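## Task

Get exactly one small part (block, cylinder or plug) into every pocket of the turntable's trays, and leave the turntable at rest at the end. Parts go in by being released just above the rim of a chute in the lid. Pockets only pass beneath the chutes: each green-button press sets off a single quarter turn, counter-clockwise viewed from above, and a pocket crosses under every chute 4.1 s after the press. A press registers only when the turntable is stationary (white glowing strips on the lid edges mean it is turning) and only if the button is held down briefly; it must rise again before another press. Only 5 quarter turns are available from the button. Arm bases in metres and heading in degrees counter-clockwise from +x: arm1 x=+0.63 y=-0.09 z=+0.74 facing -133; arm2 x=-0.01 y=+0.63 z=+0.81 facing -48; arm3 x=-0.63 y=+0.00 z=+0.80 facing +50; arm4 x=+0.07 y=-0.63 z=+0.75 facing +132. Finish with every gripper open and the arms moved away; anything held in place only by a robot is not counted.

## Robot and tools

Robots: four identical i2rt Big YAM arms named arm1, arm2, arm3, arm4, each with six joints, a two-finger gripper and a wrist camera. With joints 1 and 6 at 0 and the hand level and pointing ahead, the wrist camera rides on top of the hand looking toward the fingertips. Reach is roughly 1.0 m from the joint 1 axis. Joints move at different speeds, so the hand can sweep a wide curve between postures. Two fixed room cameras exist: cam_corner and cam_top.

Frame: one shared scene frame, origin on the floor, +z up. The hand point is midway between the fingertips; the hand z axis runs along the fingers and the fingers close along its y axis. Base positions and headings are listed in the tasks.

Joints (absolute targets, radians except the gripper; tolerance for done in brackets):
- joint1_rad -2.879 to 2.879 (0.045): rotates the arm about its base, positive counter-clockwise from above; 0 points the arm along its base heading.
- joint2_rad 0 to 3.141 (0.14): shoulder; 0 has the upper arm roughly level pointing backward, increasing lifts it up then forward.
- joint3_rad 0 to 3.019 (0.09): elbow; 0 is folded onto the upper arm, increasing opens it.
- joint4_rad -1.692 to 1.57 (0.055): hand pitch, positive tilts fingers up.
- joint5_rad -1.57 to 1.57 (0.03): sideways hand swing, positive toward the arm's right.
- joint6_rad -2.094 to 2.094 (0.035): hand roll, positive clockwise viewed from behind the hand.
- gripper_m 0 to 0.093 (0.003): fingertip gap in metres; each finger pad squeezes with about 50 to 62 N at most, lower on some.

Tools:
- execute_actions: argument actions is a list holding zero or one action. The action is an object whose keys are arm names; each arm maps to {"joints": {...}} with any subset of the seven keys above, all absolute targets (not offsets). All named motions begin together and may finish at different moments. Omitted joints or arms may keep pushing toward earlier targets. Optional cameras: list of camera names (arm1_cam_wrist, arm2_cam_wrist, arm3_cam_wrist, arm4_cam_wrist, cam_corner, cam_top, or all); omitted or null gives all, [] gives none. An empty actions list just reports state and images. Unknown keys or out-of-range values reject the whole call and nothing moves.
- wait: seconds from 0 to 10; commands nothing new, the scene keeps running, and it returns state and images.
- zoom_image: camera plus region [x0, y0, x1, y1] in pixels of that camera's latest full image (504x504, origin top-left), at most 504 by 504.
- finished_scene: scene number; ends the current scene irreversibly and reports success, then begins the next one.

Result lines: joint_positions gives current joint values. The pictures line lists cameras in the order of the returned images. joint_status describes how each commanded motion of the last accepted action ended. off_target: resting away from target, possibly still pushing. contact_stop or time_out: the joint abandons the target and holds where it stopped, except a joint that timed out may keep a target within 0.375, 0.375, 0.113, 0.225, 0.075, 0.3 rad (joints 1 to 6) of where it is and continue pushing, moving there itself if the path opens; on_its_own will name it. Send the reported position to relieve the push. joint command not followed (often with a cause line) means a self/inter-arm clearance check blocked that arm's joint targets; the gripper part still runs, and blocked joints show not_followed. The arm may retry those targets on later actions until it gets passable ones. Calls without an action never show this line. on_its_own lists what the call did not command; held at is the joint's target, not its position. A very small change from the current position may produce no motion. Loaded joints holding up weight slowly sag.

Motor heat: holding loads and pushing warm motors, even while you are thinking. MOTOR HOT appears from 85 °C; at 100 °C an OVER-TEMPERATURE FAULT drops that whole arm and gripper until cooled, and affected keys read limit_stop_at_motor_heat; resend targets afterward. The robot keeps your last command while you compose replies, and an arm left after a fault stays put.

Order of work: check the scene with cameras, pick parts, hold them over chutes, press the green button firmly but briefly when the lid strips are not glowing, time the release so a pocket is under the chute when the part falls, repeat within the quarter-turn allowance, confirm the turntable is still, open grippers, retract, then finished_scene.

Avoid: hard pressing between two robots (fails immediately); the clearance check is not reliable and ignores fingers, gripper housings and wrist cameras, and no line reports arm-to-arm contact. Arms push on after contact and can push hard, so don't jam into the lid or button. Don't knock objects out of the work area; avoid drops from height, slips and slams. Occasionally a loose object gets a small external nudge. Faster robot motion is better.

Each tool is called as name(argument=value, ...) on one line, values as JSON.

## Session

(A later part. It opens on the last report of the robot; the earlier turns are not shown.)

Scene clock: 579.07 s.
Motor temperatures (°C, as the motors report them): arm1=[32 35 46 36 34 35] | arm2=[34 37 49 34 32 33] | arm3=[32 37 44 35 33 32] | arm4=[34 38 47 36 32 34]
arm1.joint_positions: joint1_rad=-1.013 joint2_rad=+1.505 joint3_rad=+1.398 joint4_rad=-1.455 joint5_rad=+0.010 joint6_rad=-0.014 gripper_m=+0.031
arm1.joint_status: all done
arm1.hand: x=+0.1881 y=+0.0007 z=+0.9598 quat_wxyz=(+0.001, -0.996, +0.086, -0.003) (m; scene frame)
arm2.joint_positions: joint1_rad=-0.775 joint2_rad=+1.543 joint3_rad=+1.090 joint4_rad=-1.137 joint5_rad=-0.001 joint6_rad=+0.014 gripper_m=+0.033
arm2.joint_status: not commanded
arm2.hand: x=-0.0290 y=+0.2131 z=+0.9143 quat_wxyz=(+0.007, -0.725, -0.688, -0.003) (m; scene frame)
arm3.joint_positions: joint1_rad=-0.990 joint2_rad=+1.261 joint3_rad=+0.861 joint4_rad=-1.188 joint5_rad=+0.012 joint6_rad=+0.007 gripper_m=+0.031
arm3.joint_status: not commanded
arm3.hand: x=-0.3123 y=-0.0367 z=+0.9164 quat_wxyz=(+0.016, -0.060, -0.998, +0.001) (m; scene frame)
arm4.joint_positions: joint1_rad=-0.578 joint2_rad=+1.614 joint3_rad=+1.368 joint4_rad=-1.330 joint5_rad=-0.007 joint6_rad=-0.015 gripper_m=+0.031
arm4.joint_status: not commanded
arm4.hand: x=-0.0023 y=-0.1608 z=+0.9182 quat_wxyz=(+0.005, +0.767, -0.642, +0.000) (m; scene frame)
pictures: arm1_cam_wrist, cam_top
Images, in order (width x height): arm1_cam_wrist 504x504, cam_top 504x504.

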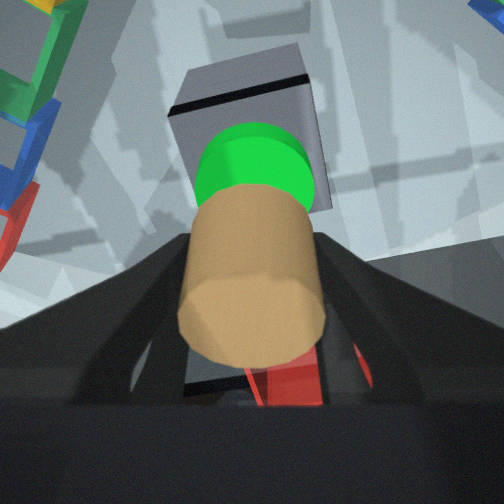

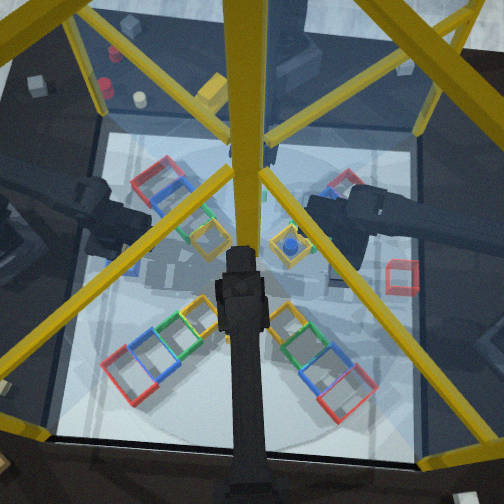

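execute_actions(actions=[{"arm1":{"joints":{"joint2_rad":1.64}}}], cameras=["cam_top"])

execute_actions(actions=[{"arm1":{"joints":{"joint1_rad":-1.133,"joint2_rad":1.16,"joint4_rad":-1.345}}}], cameras=[])

execute_actions(actions=[{"arm1":{"joints":{"joint3_rad":0.95}}}], cameras=[])

wait(seconds=0.78)

execute_actions(actions=[{"arm1":{"joints":{"gripper_m":0.093}},"arm2":{"joints":{"gripper_m":0.093}},"arm3":{"joints":{"gripper_m":0.093}},"arm4":{"joints":{"gripper_m":0.093}}}])

Scene clock: 587.50 s.
Motor temperatures (°C, as the motors report them): arm1=[32 36 47 35 34 35] | arm2=[34 37 49 34 32 33] | arm3=[32 37 44 35 33 32] | arm4=[34 38 47 36 32 34]
arm1.joint_positions: joint1_rad=-1.013 joint2_rad=+1.605 joint3_rad=+1.413 joint4_rad=-1.463 joint5_rad=+0.010 joint6_rad=-0.014 gripper_m=+0.031
arm1.joint_status: all done
arm1.hand: x=+0.1789 y=+0.0022 z=+0.9223 quat_wxyz=(-0.004, -0.995, +0.085, -0.049) (m; scene frame)
arm2.joint_positions: joint1_rad=-0.775 joint2_rad=+1.543 joint3_rad=+1.090 joint4_rad=-1.137 joint5_rad=-0.001 joint6_rad=+0.014 gripper_m=+0.033
arm2.joint_status: not commanded
arm2.hand: x=-0.0290 y=+0.2131 z=+0.9143 quat_wxyz=(+0.007, -0.725, -0.688, -0.003) (m; scene frame)
arm3.joint_positions: joint1_rad=-0.990 joint2_rad=+1.261 joint3_rad=+0.861 joint4_rad=-1.188 joint5_rad=+0.012 joint6_rad=+0.007 gripper_m=+0.031
arm3.joint_status: not commanded
arm3.hand: x=-0.3123 y=-0.0367 z=+0.9164 quat_wxyz=(+0.016, -0.060, -0.998, +0.001) (m; scene frame)
arm4.joint_positions: joint1_rad=-0.578 joint2_rad=+1.614 joint3_rad=+1.368 joint4_rad=-1.330 joint5_rad=-0.007 joint6_rad=-0.015 gripper_m=+0.031
arm4.joint_status: not commanded
arm4.hand: x=-0.0023 y=-0.1608 z=+0.9182 quat_wxyz=(+0.005, +0.767, -0.642, +0.000) (m; scene frame)
pictures: cam_top
Images, in order (width x height): cam_top 504x504.

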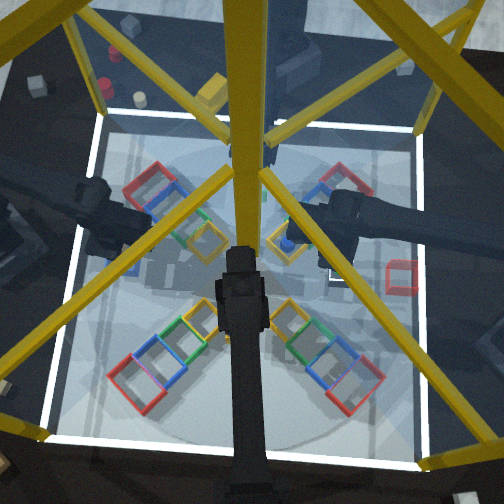

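Scene clock: 588.97 s.
Motor temperatures (°C, as the motors report them): arm1=[32 36 47 36 34 35] | arm2=[34 37 49 34 32 33] | arm3=[32 37 44 35 33 32] | arm4=[34 38 47 36 32 34]
arm1.joint_positions: joint1_rad=-1.141 joint2_rad=+1.156 joint3_rad=+1.413 joint4_rad=-1.359 joint5_rad=+0.011 joint6_rad=-0.014 gripper_m=+0.031
arm1.joint_status: all done
arm1.hand: x=+0.2338 y=+0.0471 z=+1.1156 quat_wxyz=(+0.039, -0.963, +0.148, +0.221) (m; scene frame)
arm2.joint_positions: joint1_rad=-0.775 joint2_rad=+1.543 joint3_rad=+1.090 joint4_rad=-1.137 joint5_rad=-0.001 joint6_rad=+0.014 gripper_m=+0.033
arm2.joint_status: not commanded
arm2.hand: x=-0.0290 y=+0.2131 z=+0.9143 quat_wxyz=(+0.007, -0.725, -0.688, -0.003) (m; scene frame)
arm3.joint_positions: joint1_rad=-0.990 joint2_rad=+1.261 joint3_rad=+0.861 joint4_rad=-1.188 joint5_rad=+0.012 joint6_rad=+0.007 gripper_m=+0.031
arm3.joint_status: not commanded
arm3.hand: x=-0.3123 y=-0.0367 z=+0.9164 quat_wxyz=(+0.016, -0.060, -0.998, +0.001) (m; scene frame)
arm4.joint_positions: joint1_rad=-0.578 joint2_rad=+1.614 joint3_rad=+1.368 joint4_rad=-1.330 joint5_rad=-0.007 joint6_rad=-0.015 gripper_m=+0.031
arm4.joint_status: not commanded
arm4.hand: x=-0.0023 y=-0.1608 z=+0.9182 quat_wxyz=(+0.005, +0.767, -0.642, +0.000) (m; scene frame)
pictures: none
No camera images: the call's "cameras" was empty. Leave "cameras" out to get every camera's image.

Scene clock: 590.13 s.
Motor temperatures (°C, as the motors report them): arm1=[32 36 47 36 34 35] | arm2=[34 37 49 34 32 33] | arm3=[32 37 44 35 33 32] | arm4=[34 38 47 36 32 34]
arm1.joint_positions: joint1_rad=-1.141 joint2_rad=+1.153 joint3_rad=+0.955 joint4_rad=-1.355 joint5_rad=+0.011 joint6_rad=-0.014 gripper_m=+0.031
arm1.joint_status: all done
arm1.hand: x=+0.3342 y=+0.0134 z=+0.9189 quat_wxyz=(+0.003, -0.989, +0.150, +0.001) (m; scene frame)
arm2.joint_positions: joint1_rad=-0.775 joint2_rad=+1.543 joint3_rad=+1.090 joint4_rad=-1.137 joint5_rad=-0.001 joint6_rad=+0.014 gripper_m=+0.033
arm2.joint_status: not commanded
arm2.hand: x=-0.0290 y=+0.2131 z=+0.9143 quat_wxyz=(+0.007, -0.725, -0.688, -0.003) (m; scene frame)
arm3.joint_positions: joint1_rad=-0.990 joint2_rad=+1.261 joint3_rad=+0.861 joint4_rad=-1.188 joint5_rad=+0.012 joint6_rad=+0.007 gripper_m=+0.031
arm3.joint_status: not commanded
arm3.hand: x=-0.3123 y=-0.0367 z=+0.9164 quat_wxyz=(+0.016, -0.060, -0.998, +0.001) (m; scene frame)
arm4.joint_positions: joint1_rad=-0.578 joint2_rad=+1.614 joint3_rad=+1.368 joint4_rad=-1.330 joint5_rad=-0.007 joint6_rad=-0.015 gripper_m=+0.031
arm4.joint_status: not commanded
arm4.hand: x=-0.0023 y=-0.1608 z=+0.9182 quat_wxyz=(+0.005, +0.767, -0.642, +0.000) (m; scene frame)
pictures: none
No camera images: the call's "cameras" was empty. Leave "cameras" out to get every camera's image.

Scene clock: 590.93 s.
Motor temperatures (°C, as the motors report them): arm1=[32 36 47 36 34 35] | arm2=[34 37 49 34 32 33] | arm3=[32 37 44 35 33 32] | arm4=[34 38 46 36 32 34]
arm1.joint_positions: joint1_rad=-1.141 joint2_rad=+1.153 joint3_rad=+0.955 joint4_rad=-1.355 joint5_rad=+0.011 joint6_rad=-0.014 gripper_m=+0.031
arm1.joint_status: all done
arm1.hand: x=+0.3342 y=+0.0134 z=+0.9189 quat_wxyz=(+0.003, -0.989, +0.150, +0.001) (m; scene frame)
arm2.joint_positions: joint1_rad=-0.775 joint2_rad=+1.543 joint3_rad=+1.090 joint4_rad=-1.137 joint5_rad=-0.001 joint6_rad=+0.014 gripper_m=+0.033
arm2.joint_status: not commanded
arm2.hand: x=-0.0290 y=+0.2131 z=+0.9143 quat_wxyz=(+0.007, -0.725, -0.688, -0.003) (m; scene frame)
arm3.joint_positions: joint1_rad=-0.990 joint2_rad=+1.261 joint3_rad=+0.861 joint4_rad=-1.188 joint5_rad=+0.012 joint6_rad=+0.007 gripper_m=+0.031
arm3.joint_status: not commanded
arm3.hand: x=-0.3123 y=-0.0367 z=+0.9164 quat_wxyz=(+0.016, -0.060, -0.998, +0.001) (m; scene frame)
arm4.joint_positions: joint1_rad=-0.578 joint2_rad=+1.614 joint3_rad=+1.368 joint4_rad=-1.330 joint5_rad=-0.007 joint6_rad=-0.015 gripper_m=+0.031
arm4.joint_status: not commanded
arm4.hand: x=-0.0023 y=-0.1608 z=+0.9182 quat_wxyz=(+0.005, +0.767, -0.642, +0.000) (m; scene frame)
wait: 0.80 s; at rest by 0.27 s
pictures: arm1_cam_wrist, arm2_cam_wrist, arm3_cam_wrist, arm4_cam_wrist, cam_corner, cam_top
Images, in order (width x height): arm1_cam_wrist 504x504, arm2_cam_wrist 504x504, arm3_cam_wrist 504x504, arm4_cam_wrist 504x504, cam_corner 504x504, cam_top 504x504.

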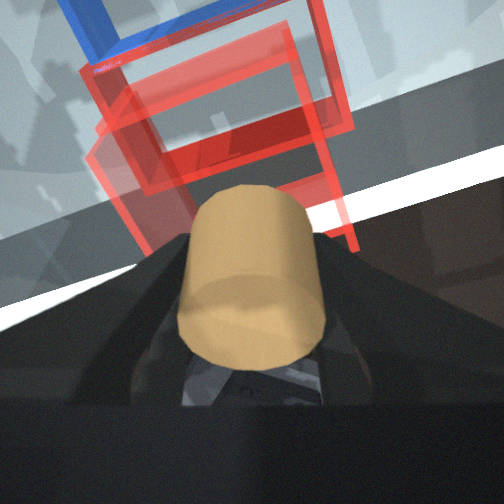

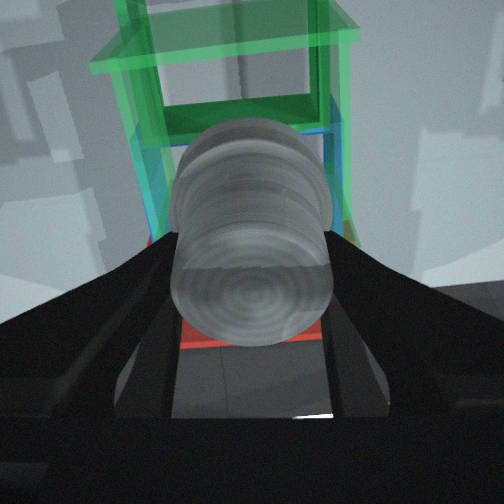

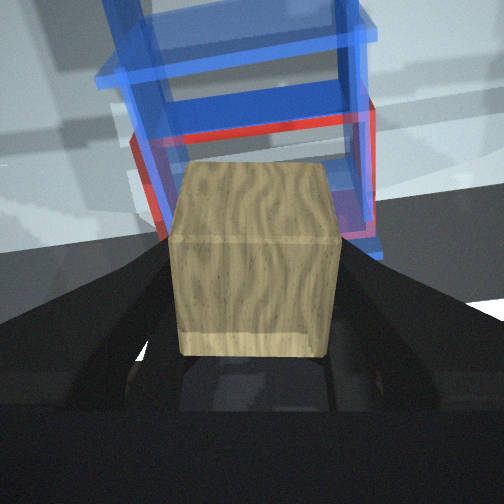

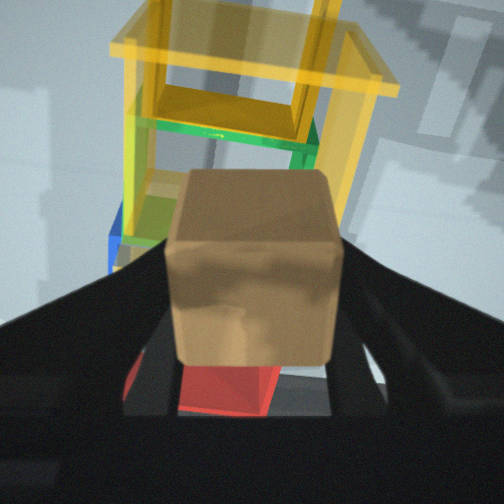

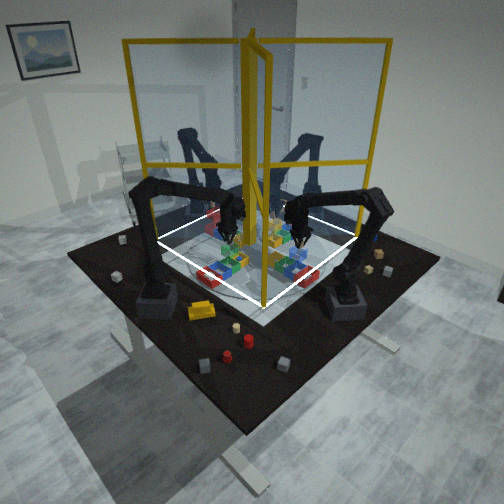

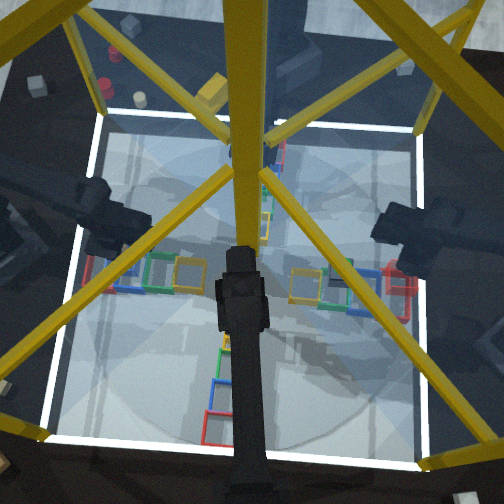

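Scene clock: 591.60 s.
Motor temperatures (°C, as the motors report them): arm1=[32 35 47 36 34 35] | arm2=[34 37 49 34 32 33] | arm3=[32 37 44 35 33 32] | arm4=[34 38 46 36 32 34]
arm1.joint_positions: joint1_rad=-1.141 joint2_rad=+1.153 joint3_rad=+0.955 joint4_rad=-1.355 joint5_rad=+0.011 joint6_rad=-0.014 gripper_m=+0.093
arm1.joint_status: all done
arm1.hand: x=+0.3342 y=+0.0134 z=+0.9189 quat_wxyz=(+0.003, -0.989, +0.150, +0.001) (m; scene frame)
arm2.joint_positions: joint1_rad=-0.775 joint2_rad=+1.543 joint3_rad=+1.090 joint4_rad=-1.137 joint5_rad=-0.001 joint6_rad=+0.014 gripper_m=+0.093
arm2.joint_status: all done
arm2.hand: x=-0.0290 y=+0.2131 z=+0.9143 quat_wxyz=(+0.007, -0.725, -0.688, -0.003) (m; scene frame)
arm3.joint_positions: joint1_rad=-0.990 joint2_rad=+1.261 joint3_rad=+0.861 joint4_rad=-1.188 joint5_rad=+0.012 joint6_rad=+0.007 gripper_m=+0.093
arm3.joint_status: all done
arm3.hand: x=-0.3123 y=-0.0367 z=+0.9164 quat_wxyz=(+0.016, -0.060, -0.998, +0.001) (m; scene frame)
arm4.joint_positions: joint1_rad=-0.578 joint2_rad=+1.614 joint3_rad=+1.368 joint4_rad=-1.330 joint5_rad=-0.007 joint6_rad=-0.015 gripper_m=+0.093
arm4.joint_status: all done
arm4.hand: x=-0.0023 y=-0.1608 z=+0.9182 quat_wxyz=(+0.005, +0.767, -0.642, +0.000) (m; scene frame)
pictures: arm1_cam_wrist, arm2_cam_wrist, arm3_cam_wrist, arm4_cam_wrist, cam_corner, cam_top
Images, in order (width x height): arm1_cam_wrist 504x504, arm2_cam_wrist 504x504, arm3_cam_wrist 504x504, arm4_cam_wrist 504x504, cam_corner 504x504, cam_top 504x504.

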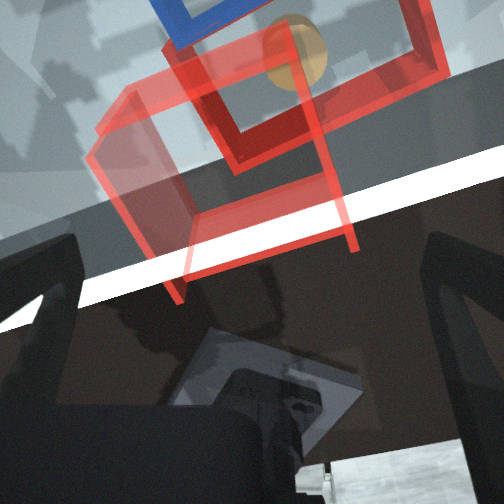

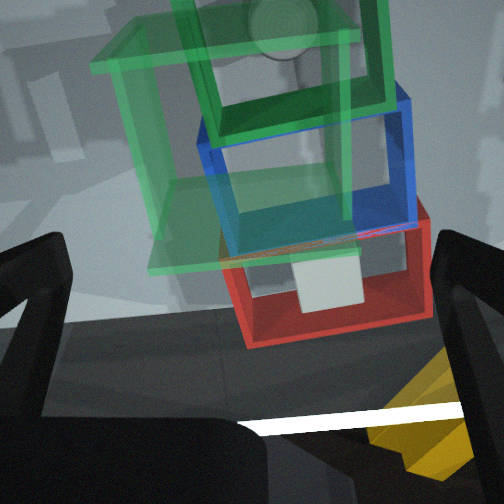

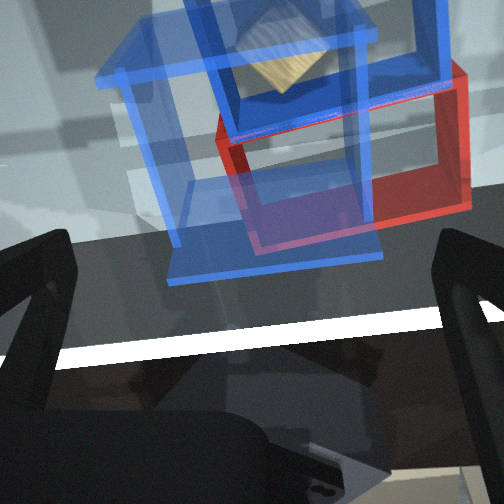

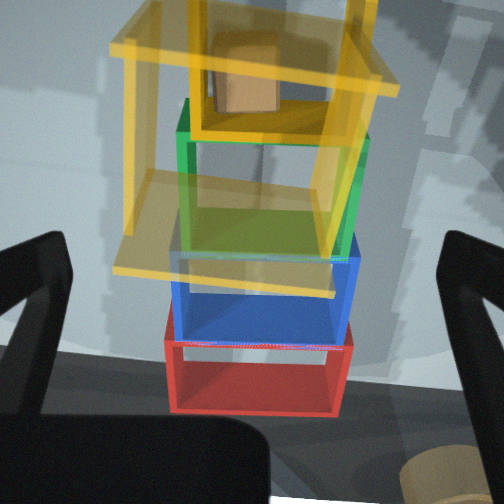

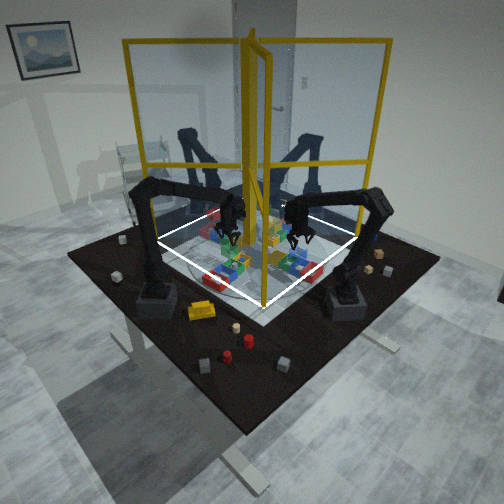

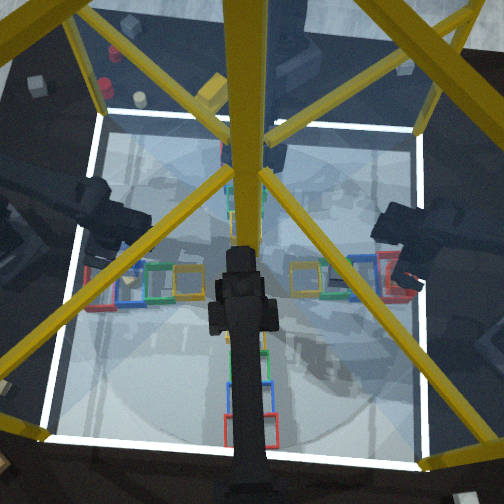

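execute_actions(actions=[{"arm1":{"joints":{"joint1_rad":0.807,"joint2_rad":0.85,"joint4_rad":-1.5}},"arm2":{"joints":{"joint1_rad":0.99,"joint2_rad":0.85,"joint4_rad":-1.6}},"arm3":{"joints":{"joint1_rad":0.752,"joint2_rad":0.85,"joint4_rad":-1.55}},"arm4":{"joints":{"joint1_rad":0.836,"joint2_rad":0.85,"joint4_rad":-1.6}}}], cameras=[])

execute_actions(actions=[{"arm1":{"joints":{"joint2_rad":1.77,"joint3_rad":1.36,"joint4_rad":-1.125}},"arm2":{"joints":{"joint2_rad":1.45,"joint3_rad":0.696,"joint4_rad":-0.817}},"arm3":{"joints":{"joint2_rad":1.758,"joint3_rad":1.16,"joint4_rad":-0.936}},"arm4":{"joints":{"joint2_rad":1.688,"joint3_rad":1.21,"joint4_rad":-1.094}}}])

Scene clock: 684.77 s.
Motor temperatures (°C, as the motors report them): arm1=[32 35 45 35 34 35] | arm2=[34 37 49 34 32 33] | arm3=[32 37 44 35 33 32] | arm4=[34 38 46 36 32 34]
arm1.joint_positions: joint1_rad=+0.802 joint2_rad=+0.844 joint3_rad=+0.955 joint4_rad=-1.484 joint5_rad=+0.009 joint6_rad=-0.014 gripper_m=+0.093
arm1.joint_status: all done
arm1.hand: x=+0.6390 y=-0.3321 z=+1.0032 quat_wxyz=(-0.077, -0.678, -0.727, +0.071) (m; scene frame)
arm2.joint_positions: joint1_rad=+0.987 joint2_rad=+0.845 joint3_rad=+1.090 joint4_rad=-1.588 joint5_rad=-0.003 joint6_rad=+0.014 gripper_m=+0.093
arm2.joint_status: all done
arm2.hand: x=+0.2333 y=+0.6693 z=+1.1242 quat_wxyz=(-0.109, +0.069, -0.992, -0.009) (m; scene frame)
arm3.joint_positions: joint1_rad=+0.748 joint2_rad=+0.843 joint3_rad=+0.861 joint4_rad=-1.534 joint5_rad=+0.011 joint6_rad=+0.006 gripper_m=+0.093
arm3.joint_status: all done
arm3.hand: x=-0.6363 y=+0.2168 z=+1.0259 quat_wxyz=(-0.023, +0.723, -0.690, -0.025) (m; scene frame)
arm4.joint_positions: joint1_rad=+0.827 joint2_rad=+0.846 joint3_rad=+1.363 joint4_rad=-1.595 joint5_rad=-0.009 joint6_rad=-0.013 gripper_m=+0.093
arm4.joint_status: all done
arm4.hand: x=-0.1950 y=-0.6293 z=+1.1831 quat_wxyz=(+0.003, +0.970, +0.006, -0.244) (m; scene frame)
pictures: none
No camera images: the call's "cameras" was empty. Leave "cameras" out to get every camera's image.

Scene clock: 686.33 s.
Motor temperatures (°C, as the motors report them): arm1=[32 35 46 35 34 35] | arm2=[34 37 49 34 32 33] | arm3=[32 37 44 35 33 32] | arm4=[34 38 46 36 32 34]
arm1.joint_positions: joint1_rad=+0.802 joint2_rad=+1.779 joint3_rad=+1.344 joint4_rad=-1.134 joint5_rad=+0.009 joint6_rad=-0.014 gripper_m=+0.093
arm1.joint_status: all done
arm1.hand: x=+0.6569 y=-0.5978 z=+0.8259 quat_wxyz=(-0.006, -0.681, -0.732, +0.003) (m; scene frame)
arm2.joint_positions: joint1_rad=+0.987 joint2_rad=+1.444 joint3_rad=+0.687 joint4_rad=-0.829 joint5_rad=-0.003 joint6_rad=+0.014 gripper_m=+0.093
arm2.joint_status: all done
arm2.hand: x=+0.2983 y=+0.6782 z=+0.8185 quat_wxyz=(+0.011, +0.069, -0.998, +0.001) (m; scene frame)
arm3.joint_positions: joint1_rad=+0.748 joint2_rad=+1.768 joint3_rad=+1.146 joint4_rad=-0.954 joint5_rad=+0.011 joint6_rad=+0.006 gripper_m=+0.093
arm3.joint_status: all done
arm3.hand: x=-0.6523 y=+0.4743 z=+0.8288 quat_wxyz=(-0.002, +0.723, -0.690, -0.003) (m; scene frame)
arm4.joint_positions: joint1_rad=+0.827 joint2_rad=+1.699 joint3_rad=+1.209 joint4_rad=-1.103 joint5_rad=-0.009 joint6_rad=-0.013 gripper_m=+0.093
arm4.joint_status: all done
arm4.hand: x=-0.3943 y=-0.6292 z=+0.8239 quat_wxyz=(+0.005, +1.000, +0.005, +0.011) (m; scene frame)
pictures: arm1_cam_wrist, arm2_cam_wrist, arm3_cam_wrist, arm4_cam_wrist, cam_corner, cam_top
Images, in order (width x height): arm1_cam_wrist 504x504, arm2_cam_wrist 504x504, arm3_cam_wrist 504x504, arm4_cam_wrist 504x504, cam_corner 504x504, cam_top 504x504.

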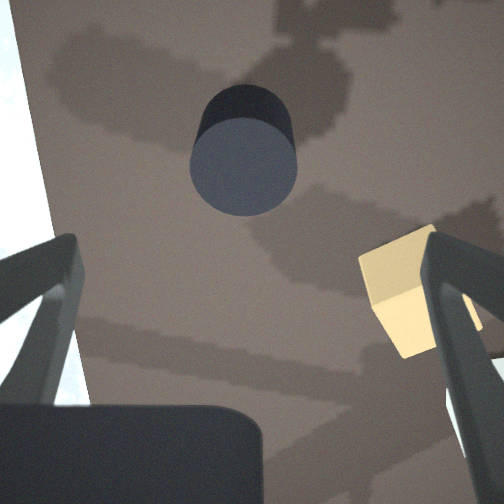

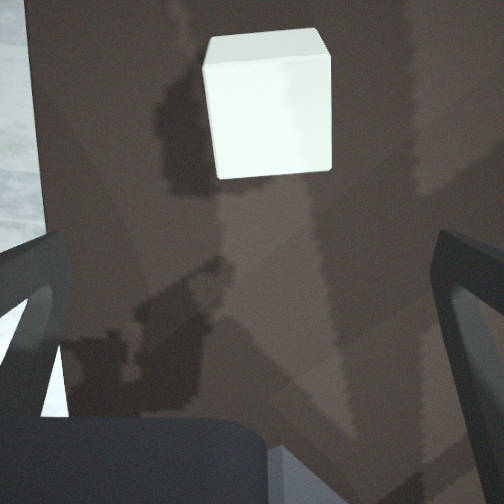

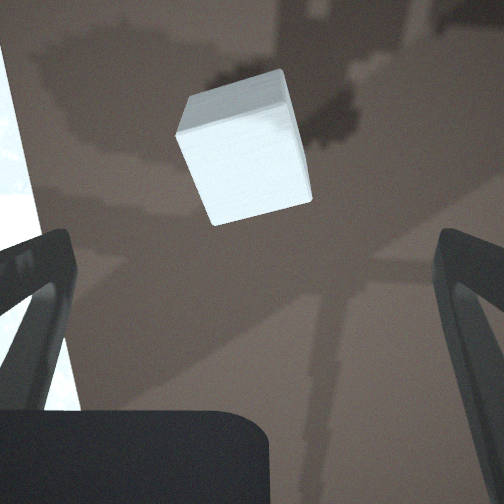

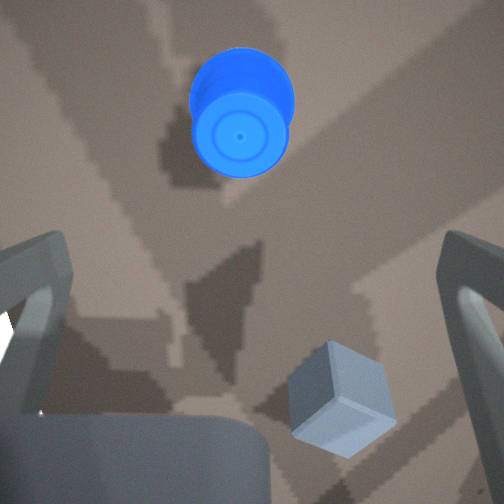

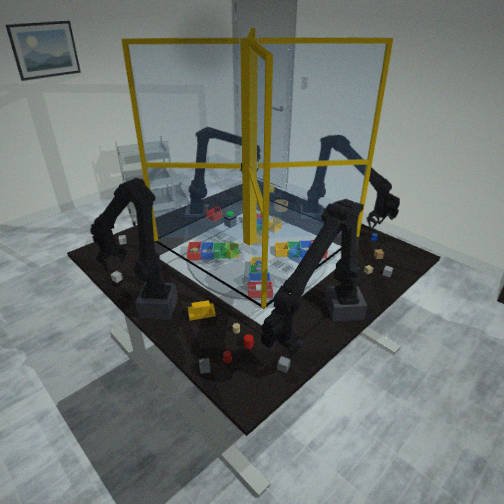

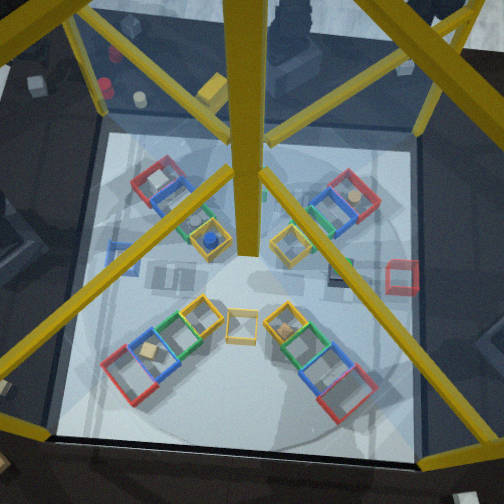

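execute_actions(actions=[{"arm1":{"joints":{"joint1_rad":0.812,"joint2_rad":1.885,"joint3_rad":1.23,"joint4_rad":-0.905}},"arm2":{"joints":{"joint1_rad":0.962,"joint2_rad":1.678,"joint3_rad":0.642,"joint4_rad":-0.525,"joint6_rad":-0.07}},"arm3":{"joints":{"joint2_rad":1.913,"joint3_rad":1.057,"joint4_rad":-0.703,"joint6_rad":-0.25}},"arm4":{"joints":{"joint1_rad":0.845,"joint2_rad":1.82,"joint3_rad":1.11,"joint4_rad":-0.85}}}], cameras=["arm1_cam_wrist","arm2_cam_wrist","arm3_cam_wrist","arm4_cam_wrist"])

Scene clock: 714.47 s.
Motor temperatures (°C, as the motors report them): arm1=[32 37 46 35 34 35] | arm2=[34 36 48 34 32 33] | arm3=[32 38 44 35 33 32] | arm4=[34 39 45 36 32 34]
arm1.joint_positions: joint1_rad=+0.802 joint2_rad=+1.886 joint3_rad=+1.229 joint4_rad=-0.921 joint5_rad=+0.009 joint6_rad=-0.014 gripper_m=+0.093
arm1.joint_status: all done
arm1.hand: x=+0.6576 y=-0.5902 z=+0.7365 quat_wxyz=(-0.003, -0.681, -0.732, +0.000) (m; scene frame)
arm2.joint_positions: joint1_rad=+0.966 joint2_rad=+1.680 joint3_rad=+0.642 joint4_rad=-0.537 joint5_rad=-0.003 joint6_rad=-0.059 gripper_m=+0.093
arm2.joint_status: all done
arm2.hand: x=+0.3068 y=+0.6723 z=+0.7364 quat_wxyz=(+0.006, +0.095, -0.995, +0.001) (m; scene frame)
arm3.joint_positions: joint1_rad=+0.750 joint2_rad=+1.927 joint3_rad=+1.050 joint4_rad=-0.722 joint5_rad=+0.013 joint6_rad=-0.242 gripper_m=+0.093
arm3.joint_status: all done
arm3.hand: x=-0.6532 y=+0.4585 z=+0.7309 quat_wxyz=(+0.006, +0.804, -0.595, +0.006) (m; scene frame)
arm4.joint_positions: joint1_rad=+0.837 joint2_rad=+1.830 joint3_rad=+1.111 joint4_rad=-0.860 joint5_rad=-0.007 joint6_rad=-0.012 gripper_m=+0.093
arm4.joint_status: all done
arm4.hand: x=-0.3947 y=-0.6335 z=+0.7337 quat_wxyz=(+0.004, +1.000, +0.009, +0.004) (m; scene frame)
pictures: arm1_cam_wrist, arm2_cam_wrist, arm3_cam_wrist, arm4_cam_wrist
Images, in order (width x height): arm1_cam_wrist 504x504, arm2_cam_wrist 504x504, arm3_cam_wrist 504x504, arm4_cam_wrist 504x504.

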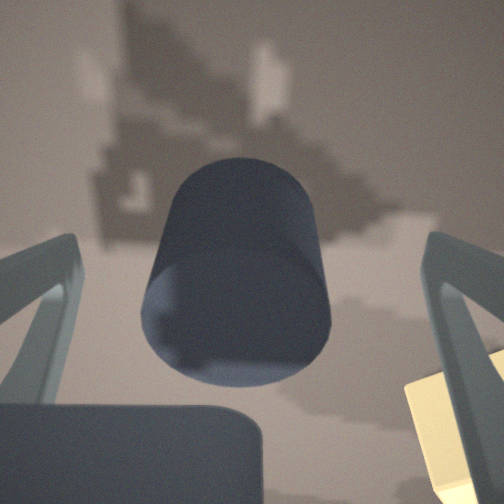

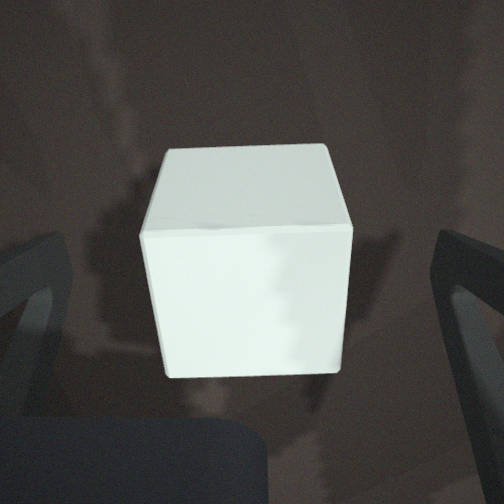

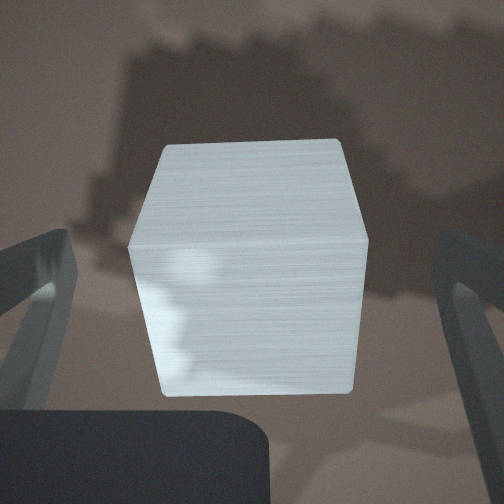

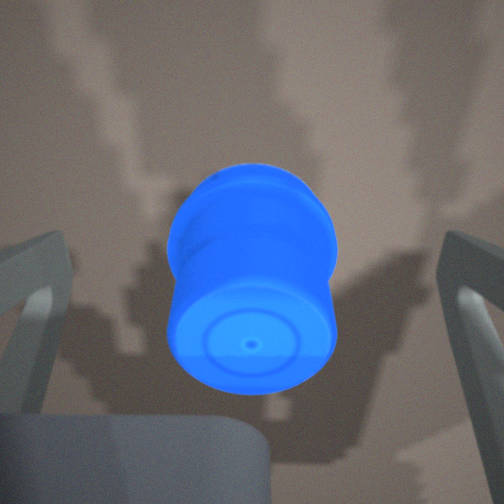

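execute_actions(actions=[{"arm1":{"joints":{"gripper_m":0.025}},"arm2":{"joints":{"gripper_m":0.028}},"arm3":{"joints":{"gripper_m":0.026}},"arm4":{"joints":{"gripper_m":0.02}}}], cameras=[])

execute_actions(actions=[{"arm1":{"joints":{"joint2_rad":0.85,"joint3_rad":1.43,"joint4_rad":-1.65}},"arm2":{"joints":{"joint2_rad":0.85,"joint3_rad":1.2,"joint4_rad":-1.6}},"arm3":{"joints":{"joint2_rad":0.85,"joint4_rad":-1.55}},"arm4":{"joints":{"joint2_rad":0.85,"joint3_rad":1.45,"joint4_rad":-1.65}}}], cameras=[])

execute_actions(actions=[{"arm1":{"joints":{"joint1_rad":-1.017}},"arm2":{"joints":{"joint1_rad":-0.78,"joint6_rad":0.014}},"arm3":{"joints":{"joint1_rad":-0.995,"joint6_rad":0.0}},"arm4":{"joints":{"joint1_rad":-0.583}}}], cameras=[])

execute_actions(actions=[{"arm1":{"joints":{"joint2_rad":1.497,"joint4_rad":-1.47}},"arm2":{"joints":{"joint2_rad":1.54,"joint3_rad":1.096,"joint4_rad":-1.125}},"arm3":{"joints":{"joint2_rad":1.257,"joint3_rad":0.863,"joint4_rad":-1.17}},"arm4":{"joints":{"joint2_rad":1.61,"joint3_rad":1.364,"joint4_rad":-1.32}}}])

Scene clock: 747.77 s.
Motor temperatures (°C, as the motors report them): arm1=[32 38 45 36 34 35] | arm2=[34 37 46 34 32 33] | arm3=[32 39 43 35 33 32] | arm4=[34 39 44 36 32 34]
arm1.joint_positions: joint1_rad=+0.803 joint2_rad=+1.886 joint3_rad=+1.229 joint4_rad=-0.921 joint5_rad=+0.009 joint6_rad=-0.014 gripper_m=+0.036
arm1.joint_status: gripper_m off_target (ended at +0.036, target +0.025)
arm1.hand: x=+0.6579 y=-0.5901 z=+0.7365 quat_wxyz=(-0.003, -0.681, -0.732, +0.000) (m; scene frame)
arm2.joint_positions: joint1_rad=+0.966 joint2_rad=+1.680 joint3_rad=+0.642 joint4_rad=-0.537 joint5_rad=-0.003 joint6_rad=-0.059 gripper_m=+0.039
arm2.joint_status: gripper_m off_target (ended at +0.039, target +0.028)
arm2.hand: x=+0.3068 y=+0.6723 z=+0.7364 quat_wxyz=(+0.006, +0.095, -0.995, +0.001) (m; scene frame)
arm3.joint_positions: joint1_rad=+0.750 joint2_rad=+1.927 joint3_rad=+1.050 joint4_rad=-0.721 joint5_rad=+0.013 joint6_rad=-0.243 gripper_m=+0.040
arm3.joint_status: gripper_m off_target (ended at +0.040, target +0.026)
arm3.hand: x=-0.6532 y=+0.4585 z=+0.7309 quat_wxyz=(+0.006, +0.804, -0.594, +0.005) (m; scene frame)
arm4.joint_positions: joint1_rad=+0.837 joint2_rad=+1.830 joint3_rad=+1.111 joint4_rad=-0.860 joint5_rad=-0.007 joint6_rad=-0.012 gripper_m=+0.031
arm4.joint_status: gripper_m off_target (ended at +0.031, target +0.020)
arm4.hand: x=-0.3947 y=-0.6335 z=+0.7337 quat_wxyz=(+0.004, +1.000, +0.009, +0.004) (m; scene frame)
pictures: none
No camera images: the call's "cameras" was empty. Leave "cameras" out to get every camera's image.

Scene clock: 749.40 s.
Motor temperatures (°C, as the motors report them): arm1=[32 38 45 36 34 35] | arm2=[34 36 46 34 32 33] | arm3=[32 39 43 35 33 32] | arm4=[34 39 45 36 32 34]
arm1.joint_positions: joint1_rad=+0.803 joint2_rad=+0.841 joint3_rad=+1.415 joint4_rad=-1.637 joint5_rad=+0.009 joint6_rad=-0.014 gripper_m=+0.036
arm1.joint_status: all done
arm1.hand: x=+0.6372 y=-0.3416 z=+1.1940 quat_wxyz=(-0.187, -0.660, -0.706, +0.176) (m; scene frame)
arm2.joint_positions: joint1_rad=+0.966 joint2_rad=+0.847 joint3_rad=+1.197 joint4_rad=-1.589 joint5_rad=-0.003 joint6_rad=-0.059 gripper_m=+0.039
arm2.joint_status: all done
arm2.hand: x=+0.2476 y=+0.6661 z=+1.1699 quat_wxyz=(-0.161, +0.095, -0.982, -0.006) (m; scene frame)
arm3.joint_positions: joint1_rad=+0.750 joint2_rad=+0.851 joint3_rad=+1.050 joint4_rad=-1.537 joint5_rad=+0.013 joint6_rad=-0.243 gripper_m=+0.040
arm3.joint_status: all done
arm3.hand: x=-0.6376 y=+0.2542 z=+1.1024 quat_wxyz=(-0.094, +0.797, -0.591, -0.077) (m; scene frame)
arm4.joint_positions: joint1_rad=+0.837 joint2_rad=+0.845 joint3_rad=+1.435 joint4_rad=-1.647 joint5_rad=-0.007 joint6_rad=-0.012 gripper_m=+0.031
arm4.joint_status: all done
arm4.hand: x=-0.1847 y=-0.6315 z=+1.2090 quat_wxyz=(+0.003, +0.967, +0.009, -0.254) (m; scene frame)
pictures: none
No camera images: the call's "cameras" was empty. Leave "cameras" out to get every camera's image.

Scene clock: 751.30 s.
Motor temperatures (°C, as the motors report them): arm1=[32 37 45 36 34 35] | arm2=[34 36 46 34 32 33] | arm3=[32 39 43 35 33 32] | arm4=[34 39 45 36 32 34]
arm1.joint_positions: joint1_rad=-1.011 joint2_rad=+0.847 joint3_rad=+1.415 joint4_rad=-1.637 joint5_rad=+0.011 joint6_rad=-0.014 gripper_m=+0.036
arm1.joint_status: all done
arm1.hand: x=+0.3666 y=-0.0312 z=+1.1857 quat_wxyz=(+0.026, -0.967, +0.085, +0.240) (m; scene frame)
arm2.joint_positions: joint1_rad=-0.777 joint2_rad=+0.847 joint3_rad=+1.197 joint4_rad=-1.589 joint5_rad=-0.001 joint6_rad=+0.004 gripper_m=+0.040
arm2.joint_status: all done
arm2.hand: x=-0.0216 y=+0.3711 z=+1.1732 quat_wxyz=(-0.114, -0.712, -0.682, +0.123) (m; scene frame)
arm3.joint_positions: joint1_rad=-0.992 joint2_rad=+0.851 joint3_rad=+1.050 joint4_rad=-1.537 joint5_rad=+0.013 joint6_rad=-0.007 gripper_m=+0.040
arm3.joint_status: all done
arm3.hand: x=-0.3741 y=-0.0319 z=+1.0960 quat_wxyz=(-0.108, -0.056, -0.993, +0.009) (m; scene frame)
arm4.joint_positions: joint1_rad=-0.574 joint2_rad=+0.847 joint3_rad=+1.435 joint4_rad=-1.647 joint5_rad=-0.007 joint6_rad=-0.012 gripper_m=+0.031
arm4.joint_status: all done
arm4.hand: x=+0.0315 y=-0.3727 z=+1.2081 quat_wxyz=(-0.161, +0.742, -0.620, -0.194) (m; scene frame)
pictures: none
No camera images: the call's "cameras" was empty. Leave "cameras" out to get every camera's image.

Scene clock: 752.73 s.
Motor temperatures (°C, as the motors report them): arm1=[32 37 45 36 34 35] | arm2=[34 36 47 34 32 33] | arm3=[32 39 43 35 33 32] | arm4=[34 39 45 36 32 34]
arm1.joint_positions: joint1_rad=-1.011 joint2_rad=+1.510 joint3_rad=+1.415 joint4_rad=-1.481 joint5_rad=+0.011 joint6_rad=-0.014 gripper_m=+0.036
arm1.joint_status: all done
arm1.hand: x=+0.1892 y=+0.0002 z=+0.9641 quat_wxyz=(+0.001, -0.996, +0.085, -0.010) (m; scene frame)
arm2.joint_positions: joint1_rad=-0.777 joint2_rad=+1.543 joint3_rad=+1.092 joint4_rad=-1.136 joint5_rad=-0.001 joint6_rad=+0.004 gripper_m=+0.040
arm2.joint_status: all done
arm2.hand: x=-0.0300 y=+0.2121 z=+0.9151 quat_wxyz=(+0.006, -0.723, -0.691, -0.002) (m; scene frame)
arm3.joint_positions: joint1_rad=-0.992 joint2_rad=+1.272 joint3_rad=+0.851 joint4_rad=-1.186 joint5_rad=+0.013 joint6_rad=-0.007 gripper_m=+0.040
arm3.joint_status: all done
arm3.hand: x=-0.3164 y=-0.0369 z=+0.9097 quat_wxyz=(+0.025, -0.054, -0.998, +0.000) (m; scene frame)
arm4.joint_positions: joint1_rad=-0.574 joint2_rad=+1.632 joint3_rad=+1.358 joint4_rad=-1.325 joint5_rad=-0.007 joint6_rad=-0.012 gripper_m=+0.031
arm4.joint_status: all done
arm4.hand: x=-0.0037 y=-0.1628 z=+0.9062 quat_wxyz=(+0.013, +0.767, -0.642, +0.009) (m; scene frame)
pictures: arm1_cam_wrist, arm2_cam_wrist, arm3_cam_wrist, arm4_cam_wrist, cam_corner, cam_top
Images, in order (width x height): arm1_cam_wrist 504x504, arm2_cam_wrist 504x504, arm3_cam_wrist 504x504, arm4_cam_wrist 504x504, cam_corner 504x504, cam_top 504x504.

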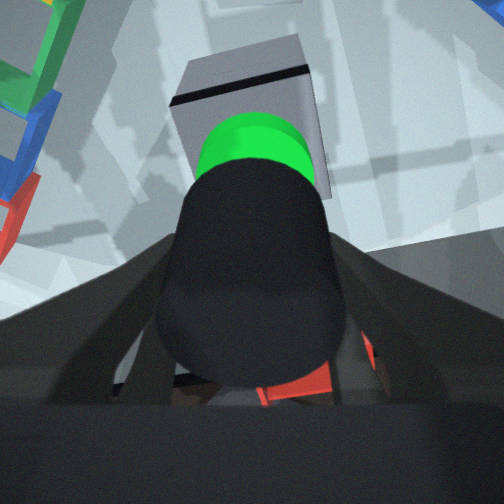

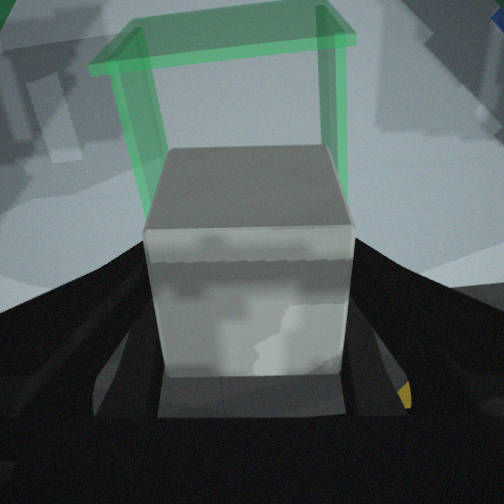

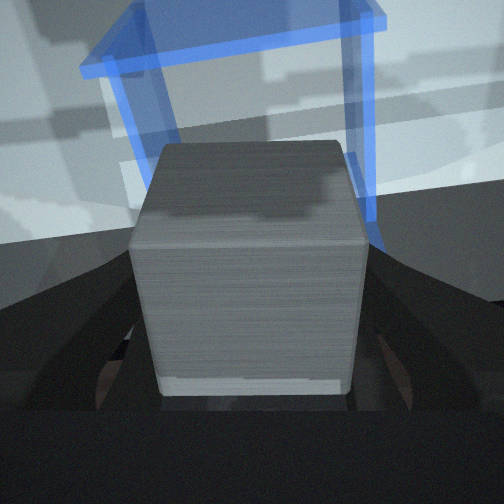

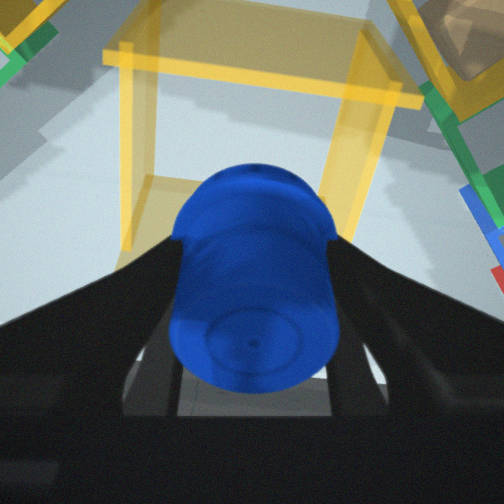

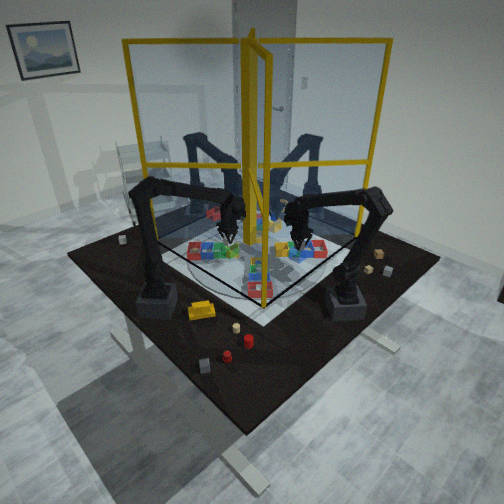

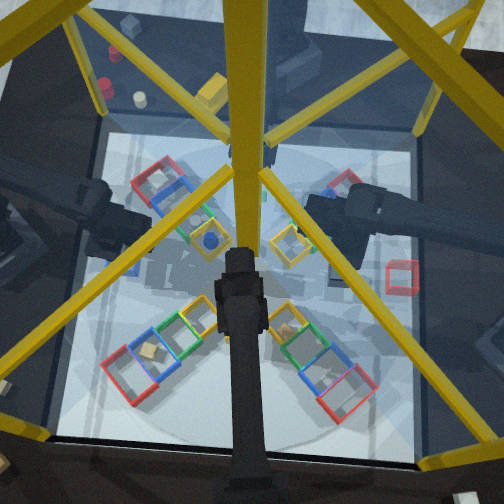

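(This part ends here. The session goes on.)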